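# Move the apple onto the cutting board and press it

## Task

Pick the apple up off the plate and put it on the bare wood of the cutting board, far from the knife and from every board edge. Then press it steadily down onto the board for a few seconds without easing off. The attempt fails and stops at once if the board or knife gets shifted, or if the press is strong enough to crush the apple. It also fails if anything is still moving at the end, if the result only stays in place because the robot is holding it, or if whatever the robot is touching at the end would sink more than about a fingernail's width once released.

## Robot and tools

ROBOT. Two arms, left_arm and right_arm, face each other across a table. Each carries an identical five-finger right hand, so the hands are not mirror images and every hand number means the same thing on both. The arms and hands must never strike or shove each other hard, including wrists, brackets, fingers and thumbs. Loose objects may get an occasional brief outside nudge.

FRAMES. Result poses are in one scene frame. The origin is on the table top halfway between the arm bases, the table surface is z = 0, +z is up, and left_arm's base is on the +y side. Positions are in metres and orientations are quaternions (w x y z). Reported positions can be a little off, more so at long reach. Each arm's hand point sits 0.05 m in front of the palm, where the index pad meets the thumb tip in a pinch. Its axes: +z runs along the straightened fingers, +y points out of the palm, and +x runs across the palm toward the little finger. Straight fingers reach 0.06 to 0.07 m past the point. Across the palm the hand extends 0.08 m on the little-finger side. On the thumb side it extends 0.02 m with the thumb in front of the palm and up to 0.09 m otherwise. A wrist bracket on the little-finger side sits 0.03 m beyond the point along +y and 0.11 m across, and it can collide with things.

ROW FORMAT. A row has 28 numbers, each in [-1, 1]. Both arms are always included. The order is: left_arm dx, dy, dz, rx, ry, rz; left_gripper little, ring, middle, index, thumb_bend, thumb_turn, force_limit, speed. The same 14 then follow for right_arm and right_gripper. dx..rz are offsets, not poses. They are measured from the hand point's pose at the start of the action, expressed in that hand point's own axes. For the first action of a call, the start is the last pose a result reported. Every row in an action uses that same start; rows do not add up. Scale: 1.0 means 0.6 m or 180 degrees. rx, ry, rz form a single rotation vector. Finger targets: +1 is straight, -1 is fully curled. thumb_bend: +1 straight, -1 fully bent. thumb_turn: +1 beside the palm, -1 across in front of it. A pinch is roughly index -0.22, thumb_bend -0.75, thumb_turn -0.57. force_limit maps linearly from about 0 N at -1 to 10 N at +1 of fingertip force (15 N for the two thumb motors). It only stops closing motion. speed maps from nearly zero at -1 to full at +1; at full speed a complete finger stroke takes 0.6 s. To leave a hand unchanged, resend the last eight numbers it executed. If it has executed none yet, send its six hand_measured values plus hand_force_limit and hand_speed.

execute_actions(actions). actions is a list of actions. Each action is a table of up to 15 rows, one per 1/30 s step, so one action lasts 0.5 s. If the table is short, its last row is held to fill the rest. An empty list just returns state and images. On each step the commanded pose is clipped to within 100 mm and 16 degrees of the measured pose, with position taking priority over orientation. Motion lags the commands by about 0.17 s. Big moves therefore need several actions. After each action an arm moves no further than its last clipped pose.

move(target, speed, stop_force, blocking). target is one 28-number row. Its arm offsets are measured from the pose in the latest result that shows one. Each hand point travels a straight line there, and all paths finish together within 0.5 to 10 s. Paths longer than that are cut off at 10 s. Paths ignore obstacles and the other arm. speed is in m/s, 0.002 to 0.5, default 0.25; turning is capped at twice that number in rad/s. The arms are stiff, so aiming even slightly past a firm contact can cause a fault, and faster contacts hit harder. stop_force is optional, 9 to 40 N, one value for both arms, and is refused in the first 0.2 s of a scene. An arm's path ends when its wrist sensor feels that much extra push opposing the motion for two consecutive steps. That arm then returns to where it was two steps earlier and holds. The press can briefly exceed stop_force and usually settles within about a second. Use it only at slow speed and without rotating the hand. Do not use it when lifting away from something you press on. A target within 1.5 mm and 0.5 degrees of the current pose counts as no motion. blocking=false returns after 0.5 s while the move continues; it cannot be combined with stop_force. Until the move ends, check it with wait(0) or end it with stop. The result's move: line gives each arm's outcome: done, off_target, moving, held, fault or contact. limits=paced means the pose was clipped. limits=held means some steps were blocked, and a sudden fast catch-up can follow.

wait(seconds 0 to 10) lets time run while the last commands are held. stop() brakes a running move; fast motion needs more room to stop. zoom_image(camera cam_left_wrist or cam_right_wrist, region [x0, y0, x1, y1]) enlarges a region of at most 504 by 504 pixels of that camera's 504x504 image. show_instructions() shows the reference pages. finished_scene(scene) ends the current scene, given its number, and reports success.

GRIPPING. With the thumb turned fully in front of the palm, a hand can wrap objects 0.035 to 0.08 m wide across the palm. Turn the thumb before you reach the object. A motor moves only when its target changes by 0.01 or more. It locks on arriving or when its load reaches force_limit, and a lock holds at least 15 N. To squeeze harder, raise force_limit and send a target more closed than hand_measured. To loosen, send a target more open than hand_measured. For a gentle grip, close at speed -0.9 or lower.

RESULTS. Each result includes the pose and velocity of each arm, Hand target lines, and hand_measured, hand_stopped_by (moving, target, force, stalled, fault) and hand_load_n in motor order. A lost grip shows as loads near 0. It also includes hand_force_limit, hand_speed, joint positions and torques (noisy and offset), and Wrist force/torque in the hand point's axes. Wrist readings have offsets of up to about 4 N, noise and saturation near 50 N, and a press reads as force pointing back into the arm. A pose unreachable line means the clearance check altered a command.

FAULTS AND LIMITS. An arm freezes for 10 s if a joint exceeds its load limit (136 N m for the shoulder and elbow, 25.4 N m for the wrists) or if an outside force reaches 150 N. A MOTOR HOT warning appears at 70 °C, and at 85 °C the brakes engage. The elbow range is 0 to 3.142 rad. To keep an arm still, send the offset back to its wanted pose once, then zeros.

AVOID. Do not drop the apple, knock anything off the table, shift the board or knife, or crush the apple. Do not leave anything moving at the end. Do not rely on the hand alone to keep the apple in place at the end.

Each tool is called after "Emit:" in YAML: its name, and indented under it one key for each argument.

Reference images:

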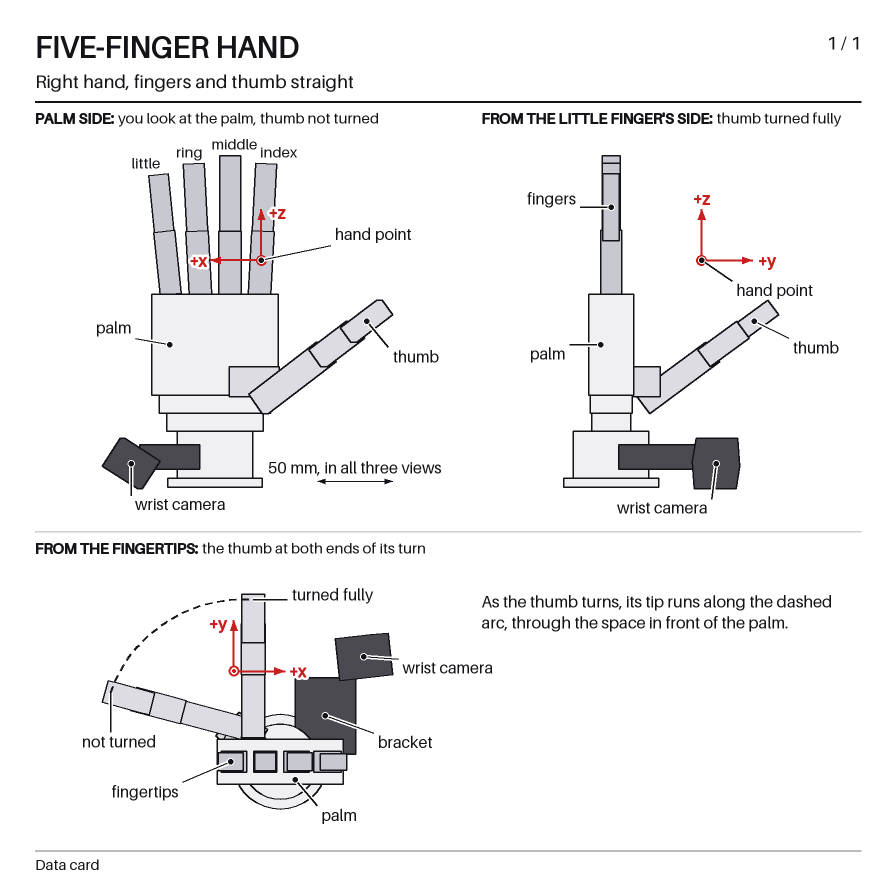

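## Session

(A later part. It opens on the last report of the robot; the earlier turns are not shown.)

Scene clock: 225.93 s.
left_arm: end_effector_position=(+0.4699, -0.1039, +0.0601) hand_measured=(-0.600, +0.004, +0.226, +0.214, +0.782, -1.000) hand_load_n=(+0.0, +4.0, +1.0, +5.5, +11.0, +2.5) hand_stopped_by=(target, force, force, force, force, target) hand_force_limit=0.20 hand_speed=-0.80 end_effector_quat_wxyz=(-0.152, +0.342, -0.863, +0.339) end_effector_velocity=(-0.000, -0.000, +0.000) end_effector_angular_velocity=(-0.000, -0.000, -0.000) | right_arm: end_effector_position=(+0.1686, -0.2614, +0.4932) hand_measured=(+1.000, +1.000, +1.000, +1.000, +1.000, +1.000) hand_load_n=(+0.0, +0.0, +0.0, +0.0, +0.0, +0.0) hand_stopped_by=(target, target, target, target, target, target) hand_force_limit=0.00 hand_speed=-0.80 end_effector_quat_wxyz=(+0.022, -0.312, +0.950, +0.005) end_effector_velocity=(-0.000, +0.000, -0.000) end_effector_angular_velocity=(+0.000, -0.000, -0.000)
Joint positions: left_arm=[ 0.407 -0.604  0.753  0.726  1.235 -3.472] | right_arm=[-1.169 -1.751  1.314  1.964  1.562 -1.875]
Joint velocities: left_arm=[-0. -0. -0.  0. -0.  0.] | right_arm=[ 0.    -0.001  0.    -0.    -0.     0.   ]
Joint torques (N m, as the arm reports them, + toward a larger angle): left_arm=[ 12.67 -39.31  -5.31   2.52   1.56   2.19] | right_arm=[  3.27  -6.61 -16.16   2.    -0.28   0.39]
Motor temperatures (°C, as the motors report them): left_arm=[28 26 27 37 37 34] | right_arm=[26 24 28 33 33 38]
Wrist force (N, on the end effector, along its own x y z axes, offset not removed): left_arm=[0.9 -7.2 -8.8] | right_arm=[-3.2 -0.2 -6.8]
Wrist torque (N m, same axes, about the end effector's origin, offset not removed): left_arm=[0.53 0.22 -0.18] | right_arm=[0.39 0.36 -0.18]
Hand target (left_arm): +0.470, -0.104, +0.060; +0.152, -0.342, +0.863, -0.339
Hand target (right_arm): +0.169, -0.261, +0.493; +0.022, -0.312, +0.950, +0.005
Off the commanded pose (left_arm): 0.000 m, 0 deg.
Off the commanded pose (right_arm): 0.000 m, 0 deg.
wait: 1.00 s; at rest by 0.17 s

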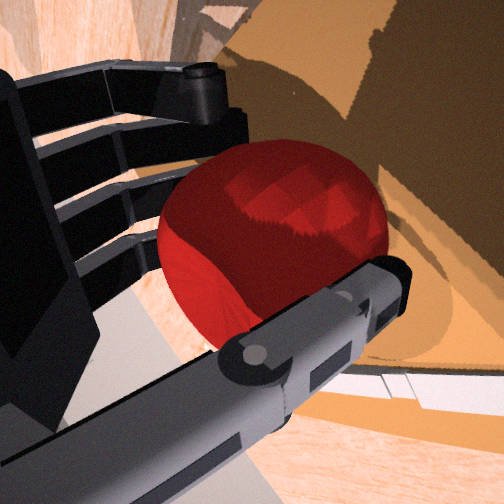

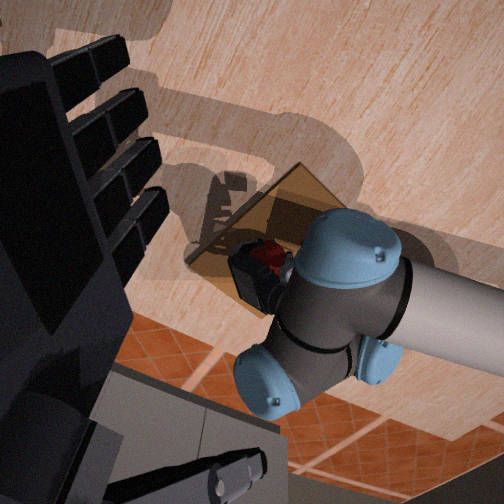

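Emit:
execute_actions:
  actions:
    - [[0,0,0,0,0,0,-0.6,-0.7,-0.7,-0.7,-0.7,-1,0.9,-0.95, 0,0,0,0,0,0,1,1,1,1,1,1,0,-0.8]]
    - [[0,0.0005,0.0005,0,0,0,-0.6,-0.7,-0.7,-0.7,-0.7,-1,0.9,-0.95, 0,0,0,0,0,0,1,1,1,1,1,1,0,-0.8]]

Emit:
wait:
  seconds: 1

Scene clock: 232.57 s.
left_arm: end_effector_position=(+0.4699, -0.1038, +0.0597) hand_measured=(-0.600, -0.036, +0.184, +0.190, +0.794, -1.000) hand_load_n=(+0.0, +9.0, +9.0, +6.5, +20.0, +5.5) hand_stopped_by=(target, force, force, force, force, target) hand_force_limit=0.90 hand_speed=-0.95 end_effector_quat_wxyz=(-0.152, +0.342, -0.863, +0.339) end_effector_velocity=(-0.000, +0.000, -0.001) end_effector_angular_velocity=(+0.002, +0.001, -0.000) | right_arm: end_effector_position=(+0.1686, -0.2614, +0.4932) hand_measured=(+1.000, +1.000, +1.000, +1.000, +1.000, +1.000) hand_load_n=(+0.0, +0.0, +0.0, +0.0, +0.0, +0.0) hand_stopped_by=(target, target, target, target, target, target) hand_force_limit=0.00 hand_speed=-0.80 end_effector_quat_wxyz=(+0.022, -0.312, +0.950, +0.005) end_effector_velocity=(+0.000, +0.000, -0.000) end_effector_angular_velocity=(-0.000, +0.000, +0.000)
Joint positions: left_arm=[ 0.407 -0.604  0.753  0.725  1.235 -3.472] | right_arm=[-1.169 -1.751  1.314  1.964  1.562 -1.875]
Joint velocities: left_arm=[-0.     0.     0.002 -0.     0.     0.   ] | right_arm=[ 0.  0.  0. -0.  0.  0.]
Joint torques (N m, as the arm reports them, + toward a larger angle): left_arm=[ 10.96 -37.75  -3.55   0.51   1.56   2.14] | right_arm=[  3.02  -6.88 -16.69   1.93  -0.19   0.28]
Motor temperatures (°C, as the motors report them): left_arm=[28 26 27 37 37 34] | right_arm=[26 24 28 33 33 38]
Wrist force (N, on the end effector, along its own x y z axes, offset not removed): left_arm=[0.9 -12.3 -10.5] | right_arm=[-0.3 -4.2 -2.7]
Wrist torque (N m, same axes, about the end effector's origin, offset not removed): left_arm=[0.03 -0.02 -0.16] | right_arm=[-0.45 -0.05 0.09]
Hand target (left_arm): +0.470, -0.104, +0.060; +0.152, -0.342, +0.863, -0.339
Hand target (right_arm): +0.169, -0.261, +0.493; +0.022, -0.312, +0.950, +0.005
Off the commanded pose (left_arm): 0.000 m, 0 deg.
Off the commanded pose (right_arm): 0.000 m, 0 deg.

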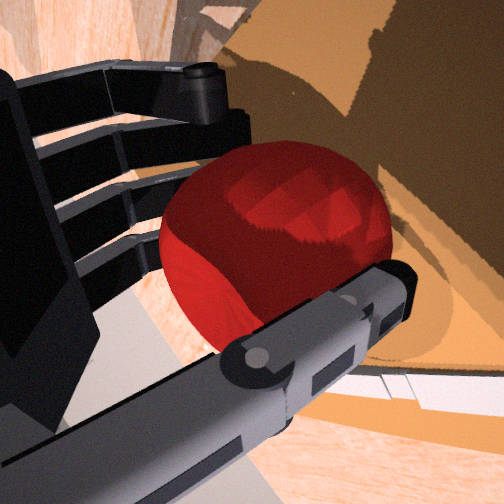

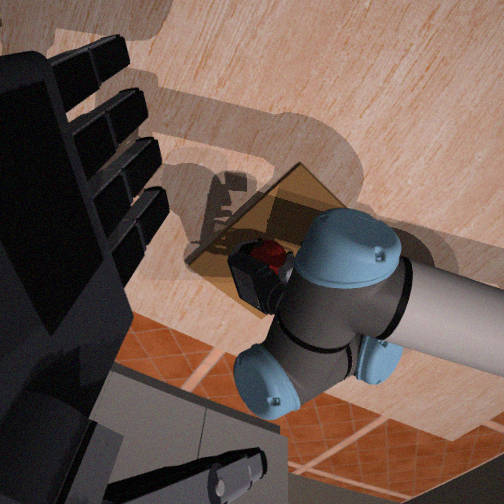

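Scene clock: 233.57 s.
left_arm: end_effector_position=(+0.4700, -0.1038, +0.0597) hand_measured=(-0.600, -0.036, +0.184, +0.190, +0.794, -1.000) hand_load_n=(+0.0, +9.0, +9.0, +6.5, +20.0, +5.5) hand_stopped_by=(target, force, force, force, force, target) hand_force_limit=0.90 hand_speed=-0.95 end_effector_quat_wxyz=(-0.152, +0.342, -0.863, +0.339) end_effector_velocity=(+0.000, +0.001, -0.001) end_effector_angular_velocity=(+0.001, +0.001, +0.001) | right_arm: end_effector_position=(+0.1686, -0.2614, +0.4932) hand_measured=(+1.000, +1.000, +1.000, +1.000, +1.000, +1.000) hand_load_n=(+0.0, +0.0, +0.0, +0.0, +0.0, +0.0) hand_stopped_by=(target, target, target, target, target, target) hand_force_limit=0.00 hand_speed=-0.80 end_effector_quat_wxyz=(+0.022, -0.312, +0.950, +0.005) end_effector_velocity=(+0.000, -0.000, +0.000) end_effector_angular_velocity=(+0.000, -0.001, -0.001)
Joint positions: left_arm=[ 0.407 -0.604  0.753  0.725  1.235 -3.472] | right_arm=[-1.169 -1.751  1.314  1.964  1.562 -1.875]
Joint velocities: left_arm=[ 0.    -0.     0.001  0.     0.    -0.001] | right_arm=[-0.001 -0.    -0.001  0.     0.     0.   ]
Joint torques (N m, as the arm reports them, + toward a larger angle): left_arm=[ 12.58 -37.72  -4.23   0.51   1.97   2.06] | right_arm=[  2.87  -6.19 -16.3    2.    -0.21   0.36]
Motor temperatures (°C, as the motors report them): left_arm=[28 26 27 37 37 34] | right_arm=[26 24 28 33 33 38]
Wrist force (N, on the end effector, along its own x y z axes, offset not removed): left_arm=[2.0 -11.9 -9.1] | right_arm=[-3.8 -5.2 -1.6]
Wrist torque (N m, same axes, about the end effector's origin, offset not removed): left_arm=[0.17 0.06 -0.14] | right_arm=[-0.85 0.52 -0.22]
Hand target (left_arm): +0.470, -0.104, +0.060; +0.152, -0.342, +0.863, -0.339
Hand target (right_arm): +0.169, -0.261, +0.493; +0.022, -0.312, +0.950, +0.005
Off the commanded pose (left_arm): 0.000 m, 0 deg.
Off the commanded pose (right_arm): 0.000 m, 0 deg.
wait: 1.00 s; at rest by 0.17 s

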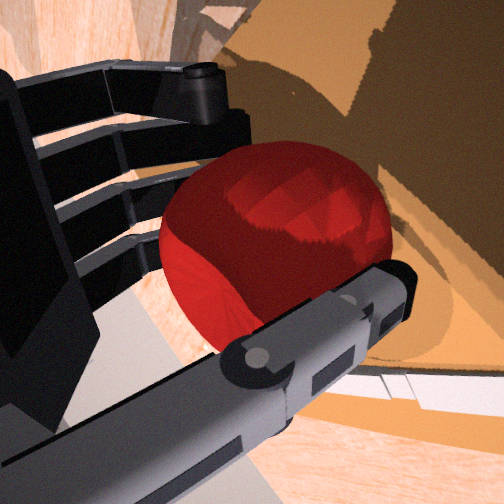

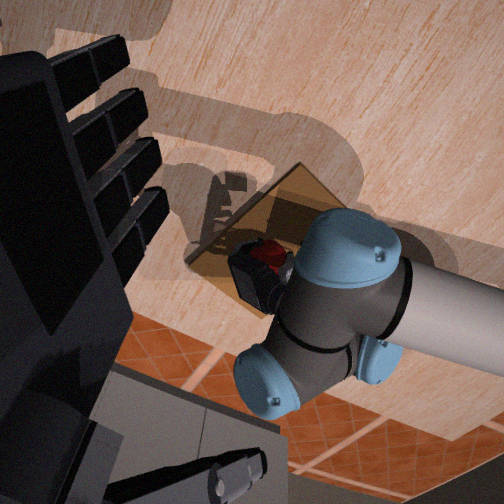

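Emit:
execute_actions:
  actions:
    - [[0,0.00025,0.00027,0,0,0,-0.6,-0.7,-0.7,-0.7,-0.7,-1,0.9,-0.95, 0,0,0,0,0,0,1,1,1,1,1,1,0,-0.8]]

Emit:
wait:
  seconds: 3

Emit:
wait:
  seconds: 4

Scene clock: 237.33 s.
left_arm: end_effector_position=(+0.4700, -0.1038, +0.0595) hand_measured=(-0.600, -0.036, +0.184, +0.190, +0.794, -1.000) hand_load_n=(+0.0, +8.5, +8.5, +6.0, +20.0, +5.5) hand_stopped_by=(target, force, force, force, force, target) hand_force_limit=0.90 hand_speed=-0.95 end_effector_quat_wxyz=(-0.152, +0.342, -0.863, +0.339) end_effector_velocity=(+0.000, -0.000, +0.000) end_effector_angular_velocity=(-0.001, +0.000, +0.000) | right_arm: end_effector_position=(+0.1686, -0.2614, +0.4932) hand_measured=(+1.000, +1.000, +1.000, +1.000, +1.000, +1.000) hand_load_n=(+0.0, +0.0, +0.0, +0.0, +0.0, +0.0) hand_stopped_by=(target, target, target, target, target, target) hand_force_limit=0.00 hand_speed=-0.80 end_effector_quat_wxyz=(+0.022, -0.312, +0.950, +0.005) end_effector_velocity=(+0.000, -0.000, +0.000) end_effector_angular_velocity=(-0.000, -0.000, -0.001)
Joint positions: left_arm=[ 0.407 -0.604  0.754  0.725  1.235 -3.472] | right_arm=[-1.169 -1.751  1.314  1.964  1.562 -1.875]
Joint velocities: left_arm=[ 0.    -0.    -0.    -0.     0.    -0.001] | right_arm=[-0.001 -0.    -0.     0.     0.     0.   ]
Joint torques (N m, as the arm reports them, + toward a larger angle): left_arm=[ 12.3  -35.69  -2.93   0.51   1.91   2.11] | right_arm=[  2.56  -6.88 -16.48   2.    -0.22   0.5 ]
Motor temperatures (°C, as the motors report them): left_arm=[28 26 27 37 37 34] | right_arm=[26 24 28 33 33 38]
Wrist force (N, on the end effector, along its own x y z axes, offset not removed): left_arm=[1.0 -12.7 -11.7] | right_arm=[-3.7 -3.9 -1.8]
Wrist torque (N m, same axes, about the end effector's origin, offset not removed): left_arm=[0.20 0.15 -0.11] | right_arm=[-0.23 0.54 -0.41]
Hand target (left_arm): +0.470, -0.104, +0.059; +0.152, -0.342, +0.863, -0.339
Hand target (right_arm): +0.169, -0.261, +0.493; +0.022, -0.312, +0.950, +0.005
Off the commanded pose (left_arm): 0.000 m, 0 deg.
Off the commanded pose (right_arm): 0.000 m, 0 deg.

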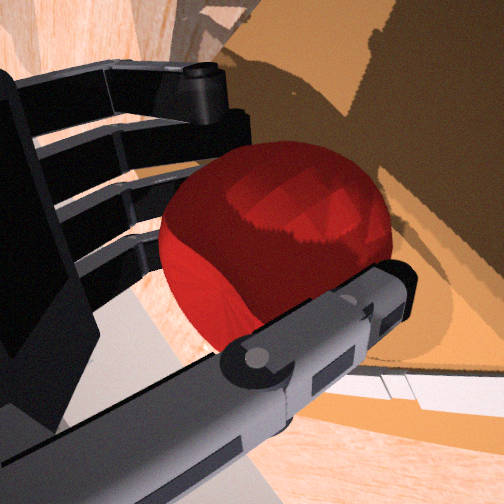

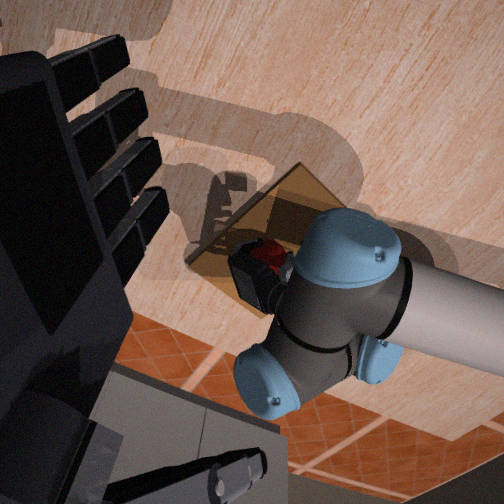

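Scene clock: 240.33 s.
left_arm: end_effector_position=(+0.4700, -0.1038, +0.0595) hand_measured=(-0.600, -0.036, +0.184, +0.190, +0.794, -1.000) hand_load_n=(+0.0, +8.5, +8.5, +6.0, +20.0, +5.5) hand_stopped_by=(target, force, force, force, force, target) hand_force_limit=0.90 hand_speed=-0.95 end_effector_quat_wxyz=(-0.152, +0.342, -0.863, +0.339) end_effector_velocity=(-0.000, -0.001, +0.000) end_effector_angular_velocity=(-0.001, -0.001, -0.001) | right_arm: end_effector_position=(+0.1686, -0.2614, +0.4932) hand_measured=(+1.000, +1.000, +1.000, +1.000, +1.000, +1.000) hand_load_n=(+0.0, +0.0, +0.0, +0.0, +0.0, +0.0) hand_stopped_by=(target, target, target, target, target, target) hand_force_limit=0.00 hand_speed=-0.80 end_effector_quat_wxyz=(+0.022, -0.312, +0.950, +0.005) end_effector_velocity=(-0.000, +0.000, -0.000) end_effector_angular_velocity=(+0.000, +0.000, -0.001)
Joint positions: left_arm=[ 0.407 -0.604  0.754  0.725  1.235 -3.472] | right_arm=[-1.169 -1.751  1.314  1.964  1.562 -1.875]
Joint velocities: left_arm=[-0.001  0.    -0.001 -0.     0.     0.   ] | right_arm=[-0.    -0.     0.    -0.    -0.     0.001]
Joint torques (N m, as the arm reports them, + toward a larger angle): left_arm=[ 13.19 -34.3   -2.63   0.52   1.62   2.09] | right_arm=[  2.6   -7.28 -16.03   2.02  -0.3    0.49]
Motor temperatures (°C, as the motors report them): left_arm=[28 26 27 37 37 34] | right_arm=[26 24 28 33 33 38]
Wrist force (N, on the end effector, along its own x y z axes, offset not removed): left_arm=[2.7 -14.3 -14.4] | right_arm=[-4.5 -6.2 -3.6]
Wrist torque (N m, same axes, about the end effector's origin, offset not removed): left_arm=[0.13 -0.09 -0.05] | right_arm=[-0.77 0.66 -0.32]
Hand target (left_arm): +0.470, -0.104, +0.059; +0.152, -0.342, +0.863, -0.339
Hand target (right_arm): +0.169, -0.261, +0.493; +0.022, -0.312, +0.950, +0.005
Off the commanded pose (left_arm): 0.000 m, 0 deg.
Off the commanded pose (right_arm): 0.000 m, 0 deg.
wait: 3.00 s; at rest by 0.17 s

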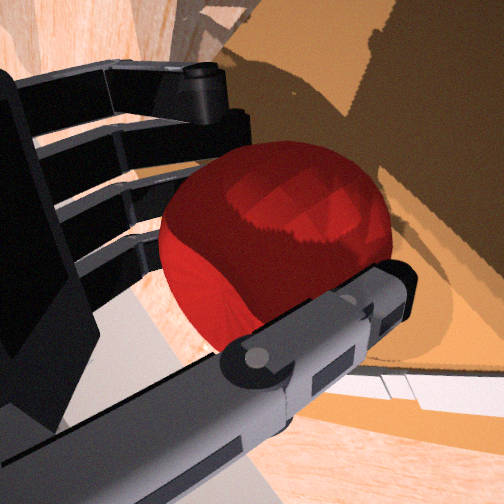

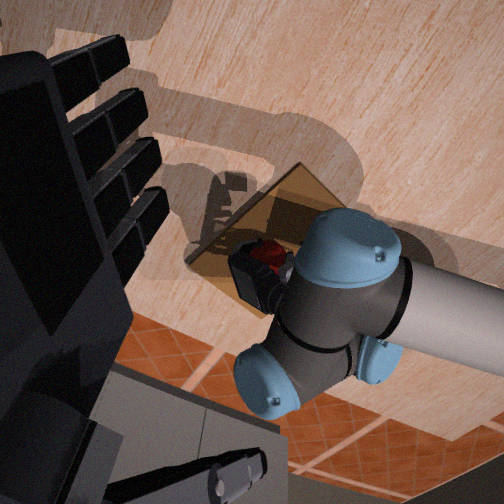

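Scene clock: 244.33 s.
left_arm: end_effector_position=(+0.4700, -0.1038, +0.0595) hand_measured=(-0.600, -0.036, +0.184, +0.190, +0.794, -1.000) hand_load_n=(+0.0, +8.5, +8.5, +6.0, +20.0, +5.5) hand_stopped_by=(target, force, force, force, force, target) hand_force_limit=0.90 hand_speed=-0.95 end_effector_quat_wxyz=(-0.152, +0.342, -0.863, +0.339) end_effector_velocity=(+0.000, +0.000, -0.000) end_effector_angular_velocity=(-0.000, +0.001, +0.001) | right_arm: end_effector_position=(+0.1686, -0.2614, +0.4932) hand_measured=(+1.000, +1.000, +1.000, +1.000, +1.000, +1.000) hand_load_n=(+0.0, +0.0, +0.0, +0.0, +0.0, +0.0) hand_stopped_by=(target, target, target, target, target, target) hand_force_limit=0.00 hand_speed=-0.80 end_effector_quat_wxyz=(+0.022, -0.312, +0.950, +0.005) end_effector_velocity=(-0.000, -0.000, +0.000) end_effector_angular_velocity=(-0.000, -0.000, -0.000)
Joint positions: left_arm=[ 0.407 -0.604  0.754  0.725  1.235 -3.472] | right_arm=[-1.169 -1.751  1.314  1.964  1.562 -1.875]
Joint velocities: left_arm=[ 0.    -0.     0.001 -0.     0.    -0.001] | right_arm=[ 0. -0. -0. -0.  0.  0.]
Joint torques (N m, as the arm reports them, + toward a larger angle): left_arm=[ 13.04 -34.37  -2.57   0.78   1.39   1.97] | right_arm=[  2.56  -6.32 -16.44   1.97  -0.38   0.43]
Motor temperatures (°C, as the motors report them): left_arm=[28 26 27 37 37 34] | right_arm=[26 24 28 33 33 38]
Wrist force (N, on the end effector, along its own x y z axes, offset not removed): left_arm=[4.6 -14.0 -13.1] | right_arm=[-4.7 -6.2 -4.6]
Wrist torque (N m, same axes, about the end effector's origin, offset not removed): left_arm=[0.00 -0.42 0.02] | right_arm=[-0.38 0.66 -0.51]
Hand target (left_arm): +0.470, -0.104, +0.059; +0.152, -0.342, +0.863, -0.339
Hand target (right_arm): +0.169, -0.261, +0.493; +0.022, -0.312, +0.950, +0.005
Off the commanded pose (left_arm): 0.000 m, 0 deg.
Off the commanded pose (right_arm): 0.000 m, 0 deg.
wait: 4.00 s; at rest by 0.17 s

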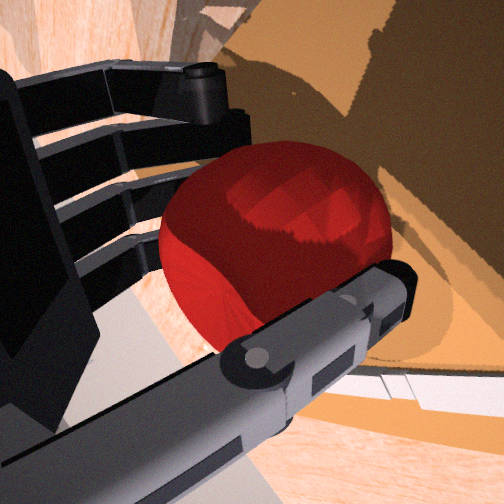

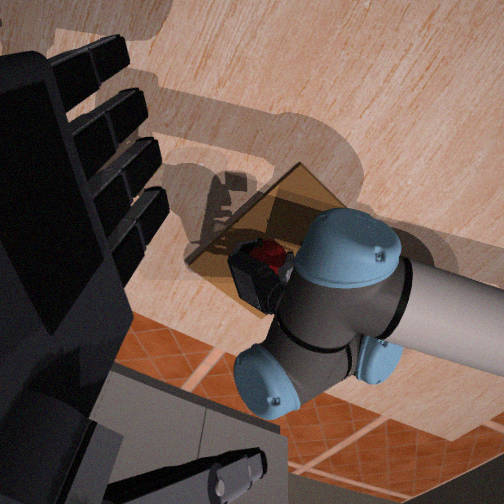

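Emit:
move:
  target: [0,0,0,0,0,0,-0.6,0.3,0.45,0.45,1,-1,0.9,-0.7, 0,0,0,0,0,0,1,1,1,1,1,1,0,-0.8]

Emit:
wait:
  seconds: 1.5

Scene clock: 255.13 s.
left_arm: end_effector_position=(+0.4700, -0.1038, +0.0595) hand_measured=(-0.600, +0.300, +0.450, +0.450, +1.000, -1.000) hand_load_n=(+0.0, +0.0, +0.0, +0.0, +0.0, +0.0) hand_stopped_by=(target, target, target, target, target, target) hand_force_limit=0.90 hand_speed=-0.70 end_effector_quat_wxyz=(-0.152, +0.342, -0.863, +0.339) end_effector_velocity=(+0.000, +0.000, +0.000) end_effector_angular_velocity=(-0.000, -0.000, +0.000) | right_arm: end_effector_position=(+0.1686, -0.2614, +0.4932) hand_measured=(+1.000, +1.000, +1.000, +1.000, +1.000, +1.000) hand_load_n=(+0.0, +0.0, +0.0, +0.0, +0.0, +0.0) hand_stopped_by=(target, target, target, target, target, target) hand_force_limit=0.00 hand_speed=-0.80 end_effector_quat_wxyz=(+0.022, -0.312, +0.950, +0.005) end_effector_velocity=(-0.000, +0.000, -0.000) end_effector_angular_velocity=(+0.000, +0.001, +0.000)
Joint positions: left_arm=[ 0.407 -0.604  0.754  0.725  1.235 -3.472] | right_arm=[-1.169 -1.751  1.314  1.964  1.562 -1.875]
Joint velocities: left_arm=[ 0. -0. -0.  0.  0.  0.] | right_arm=[ 0.  0.  0. -0. -0. -0.]
Joint torques (N m, as the arm reports them, + toward a larger angle): left_arm=[  7.09 -62.59 -30.23   0.83  -1.76   1.98] | right_arm=[  2.53  -6.5  -16.6    2.01  -0.25   0.41]
Motor temperatures (°C, as the motors report them): left_arm=[28 26 27 37 37 34] | right_arm=[26 24 28 33 33 38]
Wrist force (N, on the end effector, along its own x y z axes, offset not removed): left_arm=[0.9 0.0 -4.3] | right_arm=[-0.5 0.1 -5.4]
Wrist torque (N m, same axes, about the end effector's origin, offset not removed): left_arm=[0.40 -0.16 0.08] | right_arm=[0.40 0.28 -0.13]
Hand target (left_arm): +0.470, -0.104, +0.059; +0.152, -0.342, +0.863, -0.339
Hand target (right_arm): +0.169, -0.261, +0.493; +0.022, -0.312, +0.950, +0.005
Off the commanded pose (left_arm): 0.000 m, 0 deg.
Off the commanded pose (right_arm): 0.000 m, 0 deg.
move: done

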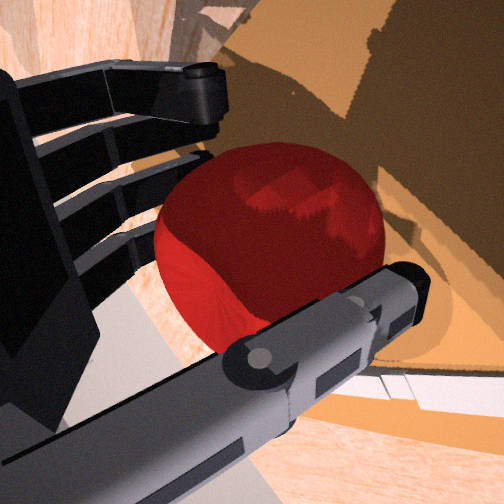

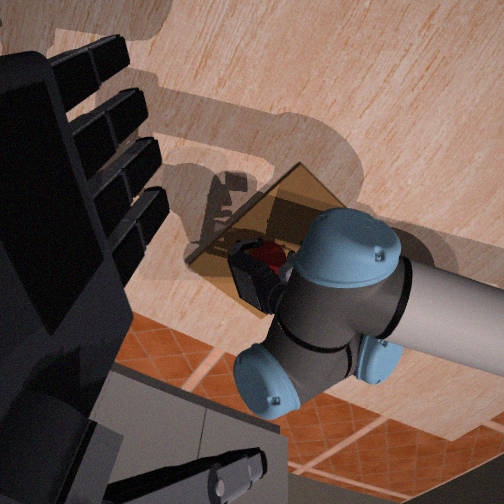

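Scene clock: 256.63 s.
left_arm: end_effector_position=(+0.4700, -0.1038, +0.0595) hand_measured=(-0.600, +0.300, +0.450, +0.450, +1.000, -1.000) hand_load_n=(+0.0, +0.0, +0.0, +0.0, +0.0, +0.0) hand_stopped_by=(target, target, target, target, target, target) hand_force_limit=0.90 hand_speed=-0.70 end_effector_quat_wxyz=(-0.152, +0.342, -0.863, +0.339) end_effector_velocity=(+0.000, +0.001, -0.001) end_effector_angular_velocity=(+0.002, +0.000, +0.001) | right_arm: end_effector_position=(+0.1686, -0.2614, +0.4932) hand_measured=(+1.000, +1.000, +1.000, +1.000, +1.000, +1.000) hand_load_n=(+0.0, +0.0, +0.0, +0.0, +0.0, +0.0) hand_stopped_by=(target, target, target, target, target, target) hand_force_limit=0.00 hand_speed=-0.80 end_effector_quat_wxyz=(+0.022, -0.312, +0.950, +0.005) end_effector_velocity=(-0.001, +0.000, +0.000) end_effector_angular_velocity=(+0.000, -0.001, +0.001)
Joint positions: left_arm=[ 0.407 -0.604  0.754  0.725  1.235 -3.472] | right_arm=[-1.169 -1.751  1.314  1.964  1.562 -1.875]
Joint velocities: left_arm=[ 0.001 -0.     0.002  0.    -0.     0.   ] | right_arm=[ 0.001 -0.001  0.001 -0.    -0.     0.   ]
Joint torques (N m, as the arm reports them, + toward a larger angle): left_arm=[ -0.05 -63.6  -29.73   0.7   -1.56   2.06] | right_arm=[  1.79  -6.68 -16.15   1.91  -0.35   0.43]
Motor temperatures (°C, as the motors report them): left_arm=[28 26 27 37 37 34] | right_arm=[26 24 28 33 33 38]
Wrist force (N, on the end effector, along its own x y z axes, offset not removed): left_arm=[-0.4 2.1 -0.3] | right_arm=[1.1 -1.0 -4.9]
Wrist torque (N m, same axes, about the end effector's origin, offset not removed): left_arm=[0.42 0.02 -0.06] | right_arm=[0.16 -0.10 0.02]
Hand target (left_arm): +0.470, -0.104, +0.059; +0.152, -0.342, +0.863, -0.339
Hand target (right_arm): +0.169, -0.261, +0.493; +0.022, -0.312, +0.950, +0.005
Off the commanded pose (left_arm): 0.000 m, 0 deg.
Off the commanded pose (right_arm): 0.000 m, 0 deg.
wait: 1.50 s; at rest by 0.17 s

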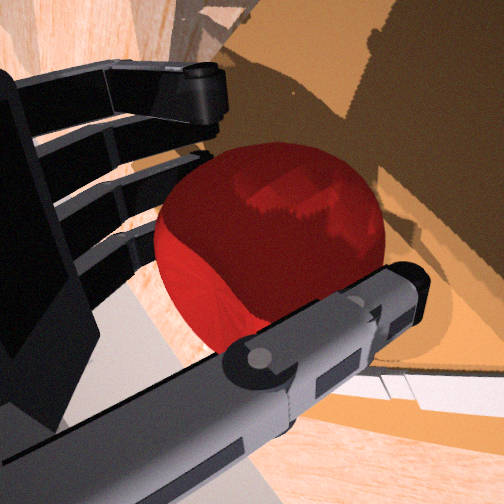

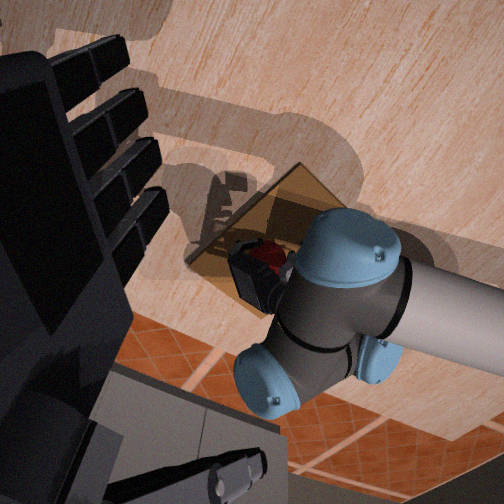

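Emit:
move:
  target: [0,0,0,0,0,0,-0.6,-0.7,-0.7,-0.7,-0.7,-1,0.8,-0.85, 0,0,0,0,0,0,1,1,1,1,1,1,0,-0.8]

Emit:
execute_actions:
  actions:
    - [[0,0.0008,0.00085,0,0,0,-0.6,-0.7,-0.7,-0.7,-0.7,-1,0.8,-0.85, 0,0,0,0,0,0,1,1,1,1,1,1,0,-0.8]]

Emit:
wait:
  seconds: 1

Scene clock: 264.90 s.
left_arm: end_effector_position=(+0.4700, -0.1038, +0.0595) hand_measured=(-0.600, -0.080, +0.172, +0.178, +0.852, -1.000) hand_load_n=(+0.0, +9.5, +5.5, +5.0, +16.5, +6.5) hand_stopped_by=(target, force, force, force, force, target) hand_force_limit=0.80 hand_speed=-0.85 end_effector_quat_wxyz=(-0.152, +0.342, -0.863, +0.339) end_effector_velocity=(-0.000, -0.001, +0.001) end_effector_angular_velocity=(-0.000, -0.001, -0.001) | right_arm: end_effector_position=(+0.1686, -0.2614, +0.4932) hand_measured=(+1.000, +1.000, +1.000, +1.000, +1.000, +1.000) hand_load_n=(+0.0, +0.0, +0.0, +0.0, +0.0, +0.0) hand_stopped_by=(target, target, target, target, target, target) hand_force_limit=0.00 hand_speed=-0.80 end_effector_quat_wxyz=(+0.022, -0.312, +0.950, +0.005) end_effector_velocity=(-0.000, -0.000, -0.000) end_effector_angular_velocity=(+0.000, -0.000, -0.000)
Joint positions: left_arm=[ 0.407 -0.604  0.754  0.725  1.235 -3.472] | right_arm=[-1.169 -1.751  1.314  1.964  1.562 -1.875]
Joint velocities: left_arm=[-0.001  0.    -0.001  0.    -0.     0.001] | right_arm=[-0.    -0.001  0.    -0.     0.    -0.   ]
Joint torques (N m, as the arm reports them, + toward a larger angle): left_arm=[  0.08 -62.81 -28.88   0.51  -1.55   2.17] | right_arm=[  1.95  -6.67 -16.1    1.92  -0.39   0.44]
Motor temperatures (°C, as the motors report them): left_arm=[28 26 27 37 37 34] | right_arm=[26 24 28 33 33 38]
Wrist force (N, on the end effector, along its own x y z axes, offset not removed): left_arm=[1.5 2.9 0.5] | right_arm=[-1.7 -0.9 -4.2]
Wrist torque (N m, same axes, about the end effector's origin, offset not removed): left_arm=[0.40 -0.32 0.07] | right_arm=[-0.05 0.27 -0.09]
Hand target (left_arm): +0.470, -0.104, +0.059; +0.152, -0.342, +0.863, -0.339
Hand target (right_arm): +0.169, -0.261, +0.493; +0.022, -0.312, +0.950, +0.005
Off the commanded pose (left_arm): 0.000 m, 0 deg.
Off the commanded pose (right_arm): 0.000 m, 0 deg.
move: done

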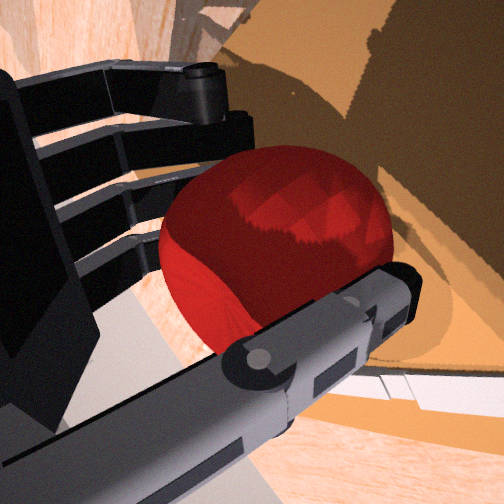

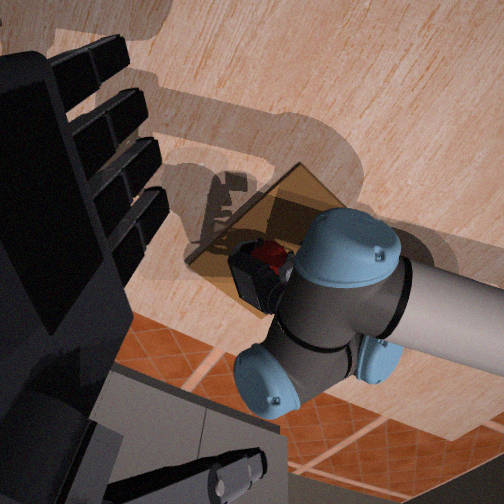

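Scene clock: 265.40 s.
left_arm: end_effector_position=(+0.4700, -0.1038, +0.0588) hand_measured=(-0.600, -0.080, +0.172, +0.178, +0.852, -1.000) hand_load_n=(+0.0, +9.5, +5.0, +4.5, +16.5, +5.5) hand_stopped_by=(target, force, force, force, force, target) hand_force_limit=0.80 hand_speed=-0.85 end_effector_quat_wxyz=(-0.152, +0.342, -0.863, +0.339) end_effector_velocity=(-0.000, +0.001, -0.001) end_effector_angular_velocity=(+0.002, +0.001, -0.000) | right_arm: end_effector_position=(+0.1686, -0.2614, +0.4932) hand_measured=(+1.000, +1.000, +1.000, +1.000, +1.000, +1.000) hand_load_n=(+0.0, +0.0, +0.0, +0.0, +0.0, +0.0) hand_stopped_by=(target, target, target, target, target, target) hand_force_limit=0.00 hand_speed=-0.80 end_effector_quat_wxyz=(+0.022, -0.312, +0.950, +0.005) end_effector_velocity=(+0.000, +0.000, -0.001) end_effector_angular_velocity=(-0.001, +0.002, -0.000)
Joint positions: left_arm=[ 0.407 -0.603  0.755  0.723  1.235 -3.472] | right_arm=[-1.169 -1.751  1.314  1.964  1.562 -1.875]
Joint velocities: left_arm=[-0.     0.     0.002 -0.     0.     0.   ] | right_arm=[ 0.001  0.001  0.001 -0.     0.     0.001]
Joint torques (N m, as the arm reports them, + toward a larger angle): left_arm=[  2.18 -43.95  -7.9   -0.31  -0.47   2.37] | right_arm=[  1.93  -7.04 -16.54   1.92  -0.32   0.46]
Motor temperatures (°C, as the motors report them): left_arm=[28 26 27 37 37 34] | right_arm=[26 24 28 33 33 38]
Wrist force (N, on the end effector, along its own x y z axes, offset not removed): left_arm=[1.2 -6.2 -6.1] | right_arm=[0.8 -7.9 -7.0]
Wrist torque (N m, same axes, about the end effector's origin, offset not removed): left_arm=[-0.13 0.13 -0.17] | right_arm=[-0.53 -0.07 -0.15]
Hand target (left_arm): +0.470, -0.104, +0.059; +0.152, -0.342, +0.863, -0.339
Hand target (right_arm): +0.169, -0.261, +0.493; +0.022, -0.312, +0.950, +0.005
Off the commanded pose (left_arm): 0.000 m, 0 deg.
Off the commanded pose (right_arm): 0.000 m, 0 deg.

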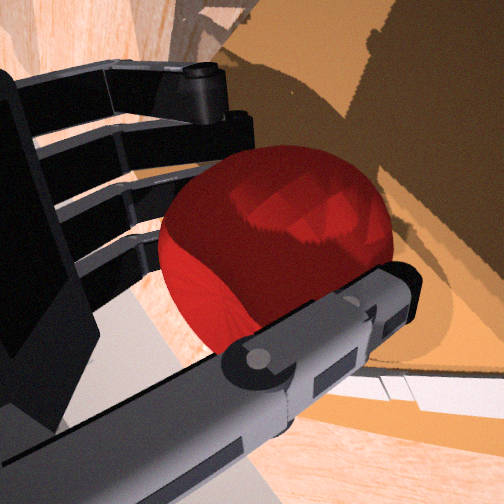

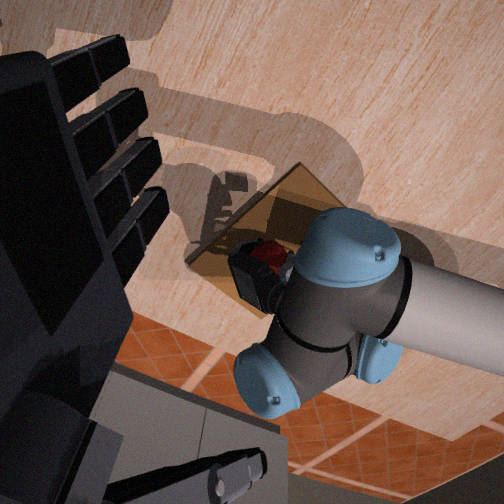

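Scene clock: 266.40 s.
left_arm: end_effector_position=(+0.4700, -0.1038, +0.0588) hand_measured=(-0.600, -0.080, +0.172, +0.178, +0.852, -1.000) hand_load_n=(+0.0, +10.0, +5.0, +4.5, +16.5, +5.0) hand_stopped_by=(target, force, force, force, force, target) hand_force_limit=0.80 hand_speed=-0.85 end_effector_quat_wxyz=(-0.152, +0.342, -0.863, +0.339) end_effector_velocity=(+0.000, -0.001, +0.001) end_effector_angular_velocity=(-0.001, -0.001, -0.001) | right_arm: end_effector_position=(+0.1686, -0.2614, +0.4932) hand_measured=(+1.000, +1.000, +1.000, +1.000, +1.000, +1.000) hand_load_n=(+0.0, +0.0, +0.0, +0.0, +0.0, +0.0) hand_stopped_by=(target, target, target, target, target, target) hand_force_limit=0.00 hand_speed=-0.80 end_effector_quat_wxyz=(+0.022, -0.312, +0.950, +0.005) end_effector_velocity=(-0.000, -0.000, -0.000) end_effector_angular_velocity=(+0.000, +0.001, +0.000)
Joint positions: left_arm=[ 0.407 -0.603  0.755  0.723  1.235 -3.472] | right_arm=[-1.169 -1.751  1.314  1.964  1.562 -1.875]
Joint velocities: left_arm=[ 0.     0.    -0.002  0.    -0.     0.001] | right_arm=[-0.    -0.001  0.002 -0.    -0.    -0.   ]
Joint torques (N m, as the arm reports them, + toward a larger angle): left_arm=[  7.8  -42.05  -7.87   0.18   1.05   2.3 ] | right_arm=[  2.29  -6.88 -16.21   1.88  -0.4    0.49]
Motor temperatures (°C, as the motors report them): left_arm=[28 26 27 37 37 34] | right_arm=[26 24 28 33 33 38]
Wrist force (N, on the end effector, along its own x y z axes, offset not removed): left_arm=[3.6 -4.6 -9.1] | right_arm=[-2.1 0.5 0.6]
Wrist torque (N m, same axes, about the end effector's origin, offset not removed): left_arm=[0.40 -0.12 -0.14] | right_arm=[0.19 0.06 0.06]
Hand target (left_arm): +0.470, -0.104, +0.059; +0.152, -0.342, +0.863, -0.339
Hand target (right_arm): +0.169, -0.261, +0.493; +0.022, -0.312, +0.950, +0.005
Off the commanded pose (left_arm): 0.000 m, 0 deg.
Off the commanded pose (right_arm): 0.000 m, 0 deg.
wait: 1.00 s; at rest by 0.17 s

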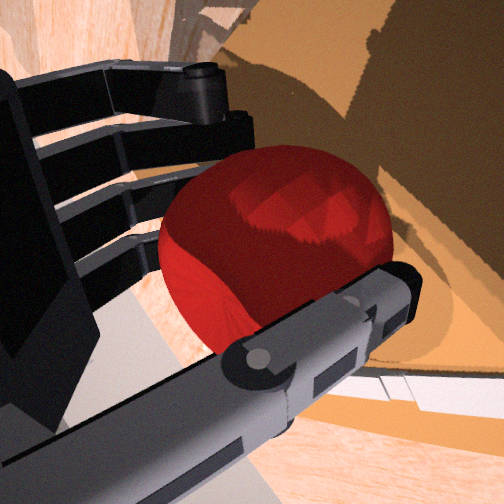

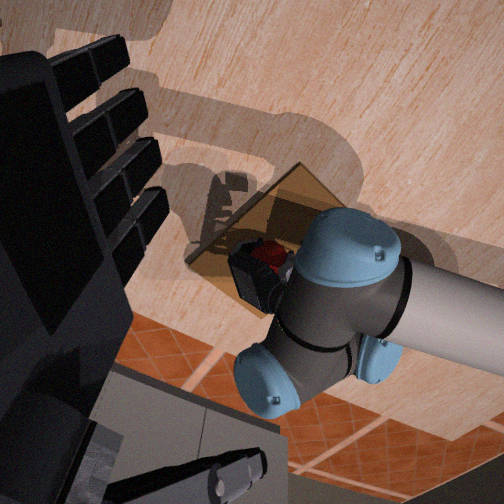

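Emit:
execute_actions:
  actions:
    - [[0,0.0006,0.00063,0,0,0,-0.6,-0.7,-0.7,-0.7,-0.7,-1,0.8,-0.85, 0,0,0,0,0,0,1,1,1,1,1,1,0,-0.8]]

Emit:
wait:
  seconds: 2

Scene clock: 269.33 s.
left_arm: end_effector_position=(+0.4700, -0.1038, +0.0583) hand_measured=(-0.600, -0.080, +0.172, +0.178, +0.852, -1.000) hand_load_n=(+0.0, +9.5, +4.5, +4.0, +17.0, +4.0) hand_stopped_by=(target, force, force, force, force, target) hand_force_limit=0.80 hand_speed=-0.85 end_effector_quat_wxyz=(-0.152, +0.342, -0.863, +0.339) end_effector_velocity=(+0.000, -0.000, +0.000) end_effector_angular_velocity=(-0.001, -0.001, +0.000) | right_arm: end_effector_position=(+0.1686, -0.2614, +0.4932) hand_measured=(+1.000, +1.000, +1.000, +1.000, +1.000, +1.000) hand_load_n=(+0.0, +0.0, +0.0, +0.0, +0.0, +0.0) hand_stopped_by=(target, target, target, target, target, target) hand_force_limit=0.00 hand_speed=-0.80 end_effector_quat_wxyz=(+0.022, -0.312, +0.950, +0.005) end_effector_velocity=(+0.000, +0.000, -0.001) end_effector_angular_velocity=(-0.000, +0.003, -0.001)
Joint positions: left_arm=[ 0.407 -0.603  0.756  0.722  1.235 -3.472] | right_arm=[-1.169 -1.751  1.314  1.964  1.562 -1.875]
Joint velocities: left_arm=[ 0.     0.    -0.001 -0.    -0.     0.   ] | right_arm=[ 0.001  0.001  0.001  0.    -0.     0.002]
Joint torques (N m, as the arm reports them, + toward a larger angle): left_arm=[ 12.26 -36.19  -3.98   0.04   1.03   2.42] | right_arm=[  2.36  -6.12 -16.14   1.87  -0.45   0.42]
Motor temperatures (°C, as the motors report them): left_arm=[28 26 27 37 37 34] | right_arm=[26 24 28 33 33 38]
Wrist force (N, on the end effector, along its own x y z axes, offset not removed): left_arm=[5.7 -13.3 -12.6] | right_arm=[-1.8 -1.0 -5.1]
Wrist torque (N m, same axes, about the end effector's origin, offset not removed): left_arm=[-0.43 -0.21 -0.29] | right_arm=[0.22 0.22 -0.02]
Hand target (left_arm): +0.470, -0.104, +0.058; +0.152, -0.342, +0.863, -0.339
Hand target (right_arm): +0.169, -0.261, +0.493; +0.022, -0.312, +0.950, +0.005
Off the commanded pose (left_arm): 0.000 m, 0 deg.
Off the commanded pose (right_arm): 0.000 m, 0 deg.

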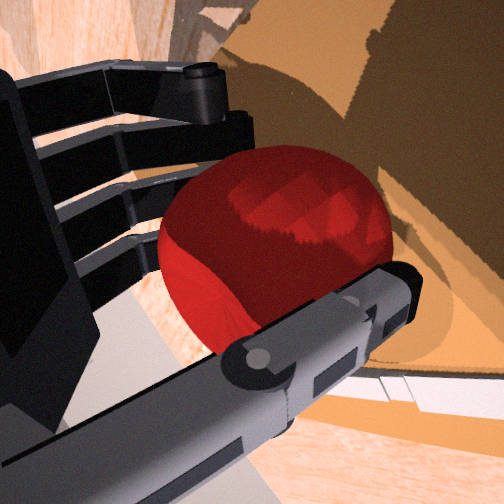

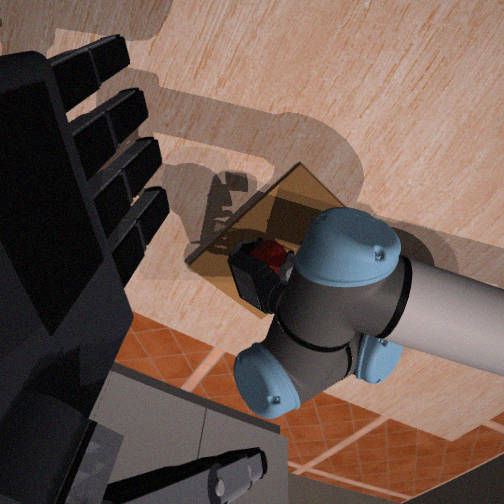

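Scene clock: 271.33 s.
left_arm: end_effector_position=(+0.4700, -0.1038, +0.0583) hand_measured=(-0.600, -0.080, +0.172, +0.178, +0.852, -1.000) hand_load_n=(+0.0, +9.5, +4.5, +4.0, +17.0, +4.0) hand_stopped_by=(target, force, force, force, force, target) hand_force_limit=0.80 hand_speed=-0.85 end_effector_quat_wxyz=(-0.152, +0.342, -0.863, +0.339) end_effector_velocity=(-0.000, -0.001, +0.001) end_effector_angular_velocity=(-0.001, -0.000, -0.000) | right_arm: end_effector_position=(+0.1686, -0.2614, +0.4932) hand_measured=(+1.000, +1.000, +1.000, +1.000, +1.000, +1.000) hand_load_n=(+0.0, +0.0, +0.0, +0.0, +0.0, +0.0) hand_stopped_by=(target, target, target, target, target, target) hand_force_limit=0.00 hand_speed=-0.80 end_effector_quat_wxyz=(+0.022, -0.312, +0.950, +0.005) end_effector_velocity=(-0.001, -0.000, -0.000) end_effector_angular_velocity=(-0.001, +0.001, +0.001)
Joint positions: left_arm=[ 0.407 -0.603  0.756  0.722  1.235 -3.472] | right_arm=[-1.169 -1.751  1.314  1.964  1.562 -1.875]
Joint velocities: left_arm=[-0.    -0.    -0.001 -0.    -0.     0.   ] | right_arm=[ 0.001 -0.001  0.001  0.     0.    -0.   ]
Joint torques (N m, as the arm reports them, + toward a larger angle): left_arm=[  8.67 -35.27  -3.15   0.09   0.1    2.36] | right_arm=[  2.36  -6.4  -16.23   1.81  -0.39   0.52]
Motor temperatures (°C, as the motors report them): left_arm=[28 26 27 37 37 34] | right_arm=[26 24 28 33 33 38]
Wrist force (N, on the end effector, along its own x y z axes, offset not removed): left_arm=[5.4 -14.8 -16.5] | right_arm=[-3.9 0.9 -4.3]
Wrist torque (N m, same axes, about the end effector's origin, offset not removed): left_arm=[-0.41 -0.15 -0.36] | right_arm=[0.38 0.73 -0.01]
Hand target (left_arm): +0.470, -0.104, +0.058; +0.152, -0.342, +0.863, -0.339
Hand target (right_arm): +0.169, -0.261, +0.493; +0.022, -0.312, +0.950, +0.005
Off the commanded pose (left_arm): 0.000 m, 0 deg.
Off the commanded pose (right_arm): 0.000 m, 0 deg.
wait: 2.00 s; at rest by 0.17 s

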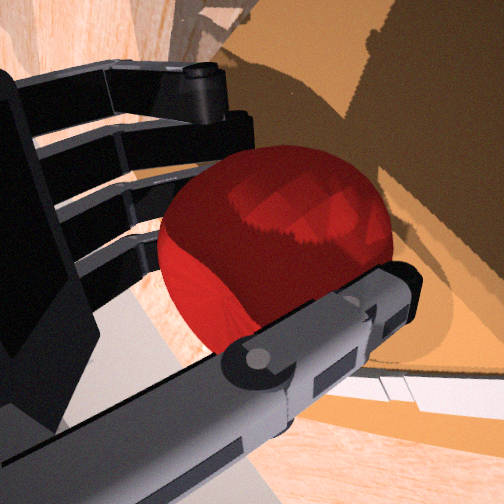

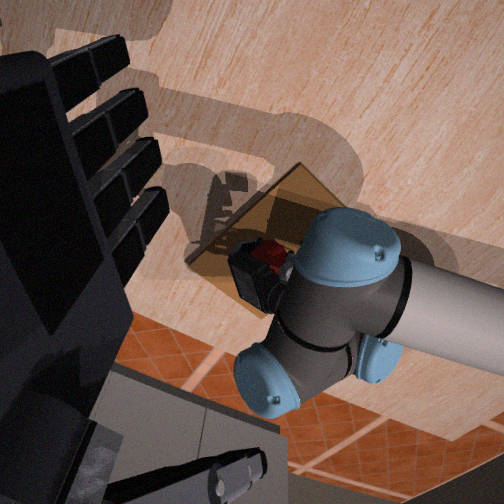

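Emit:
wait:
  seconds: 5

Emit:
finished_scene:
  scene: 1

Scene clock: 278.90 s.
left_arm: end_effector_position=(+0.4700, -0.1038, +0.0583) hand_measured=(-0.600, -0.080, +0.172, +0.178, +0.852, -1.000) hand_load_n=(+0.0, +9.5, +4.5, +4.0, +17.0, +4.0) hand_stopped_by=(target, force, force, force, force, target) hand_force_limit=0.80 hand_speed=-0.85 end_effector_quat_wxyz=(-0.152, +0.342, -0.863, +0.339) end_effector_velocity=(-0.000, +0.000, -0.000) end_effector_angular_velocity=(+0.002, -0.001, -0.002) | right_arm: end_effector_position=(+0.1686, -0.2614, +0.4932) hand_measured=(+1.000, +1.000, +1.000, +1.000, +1.000, +1.000) hand_load_n=(+0.0, +0.0, +0.0, +0.0, +0.0, +0.0) hand_stopped_by=(target, target, target, target, target, target) hand_force_limit=0.00 hand_speed=-0.80 end_effector_quat_wxyz=(+0.022, -0.312, +0.950, +0.005) end_effector_velocity=(-0.000, -0.000, -0.000) end_effector_angular_velocity=(-0.000, +0.001, -0.001)
Joint positions: left_arm=[ 0.407 -0.603  0.756  0.722  1.235 -3.472] | right_arm=[-1.169 -1.751  1.314  1.964  1.562 -1.875]
Joint velocities: left_arm=[-0.    -0.     0.001 -0.     0.     0.002] | right_arm=[-0.    -0.001  0.001  0.     0.     0.001]
Joint torques (N m, as the arm reports them, + toward a larger angle): left_arm=[ -3.98 -35.4   -3.72   0.5   -1.99   2.37] | right_arm=[  2.61  -6.12 -16.16   1.98  -0.4    0.63]
Motor temperatures (°C, as the motors report them): left_arm=[28 26 27 37 37 34] | right_arm=[26 24 28 33 33 38]
Wrist force (N, on the end effector, along its own x y z axes, offset not removed): left_arm=[7.1 -14.6 -13.4] | right_arm=[0.4 -1.6 -3.2]
Wrist torque (N m, same axes, about the end effector's origin, offset not removed): left_arm=[-0.50 -0.36 -0.06] | right_arm=[0.01 -0.11 0.09]
Hand target (left_arm): +0.470, -0.104, +0.058; +0.152, -0.342, +0.863, -0.339
Hand target (right_arm): +0.169, -0.261, +0.493; +0.022, -0.312, +0.950, +0.005
Off the commanded pose (left_arm): 0.000 m, 0 deg.
Off the commanded pose (right_arm): 0.000 m, 0 deg.
wait: 5.00 s; at rest from the start

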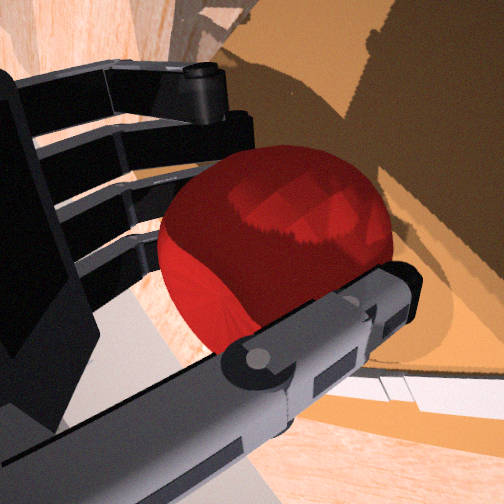

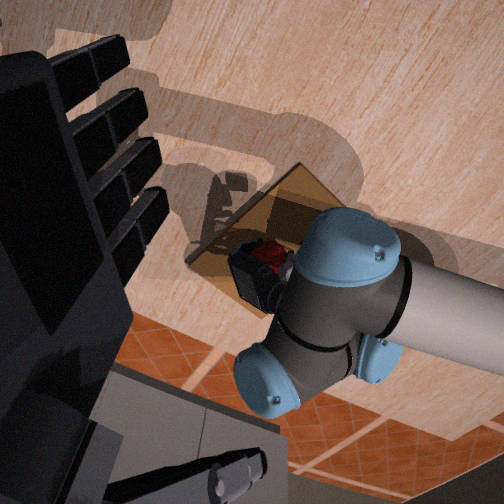

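The scene is finished: the task was done.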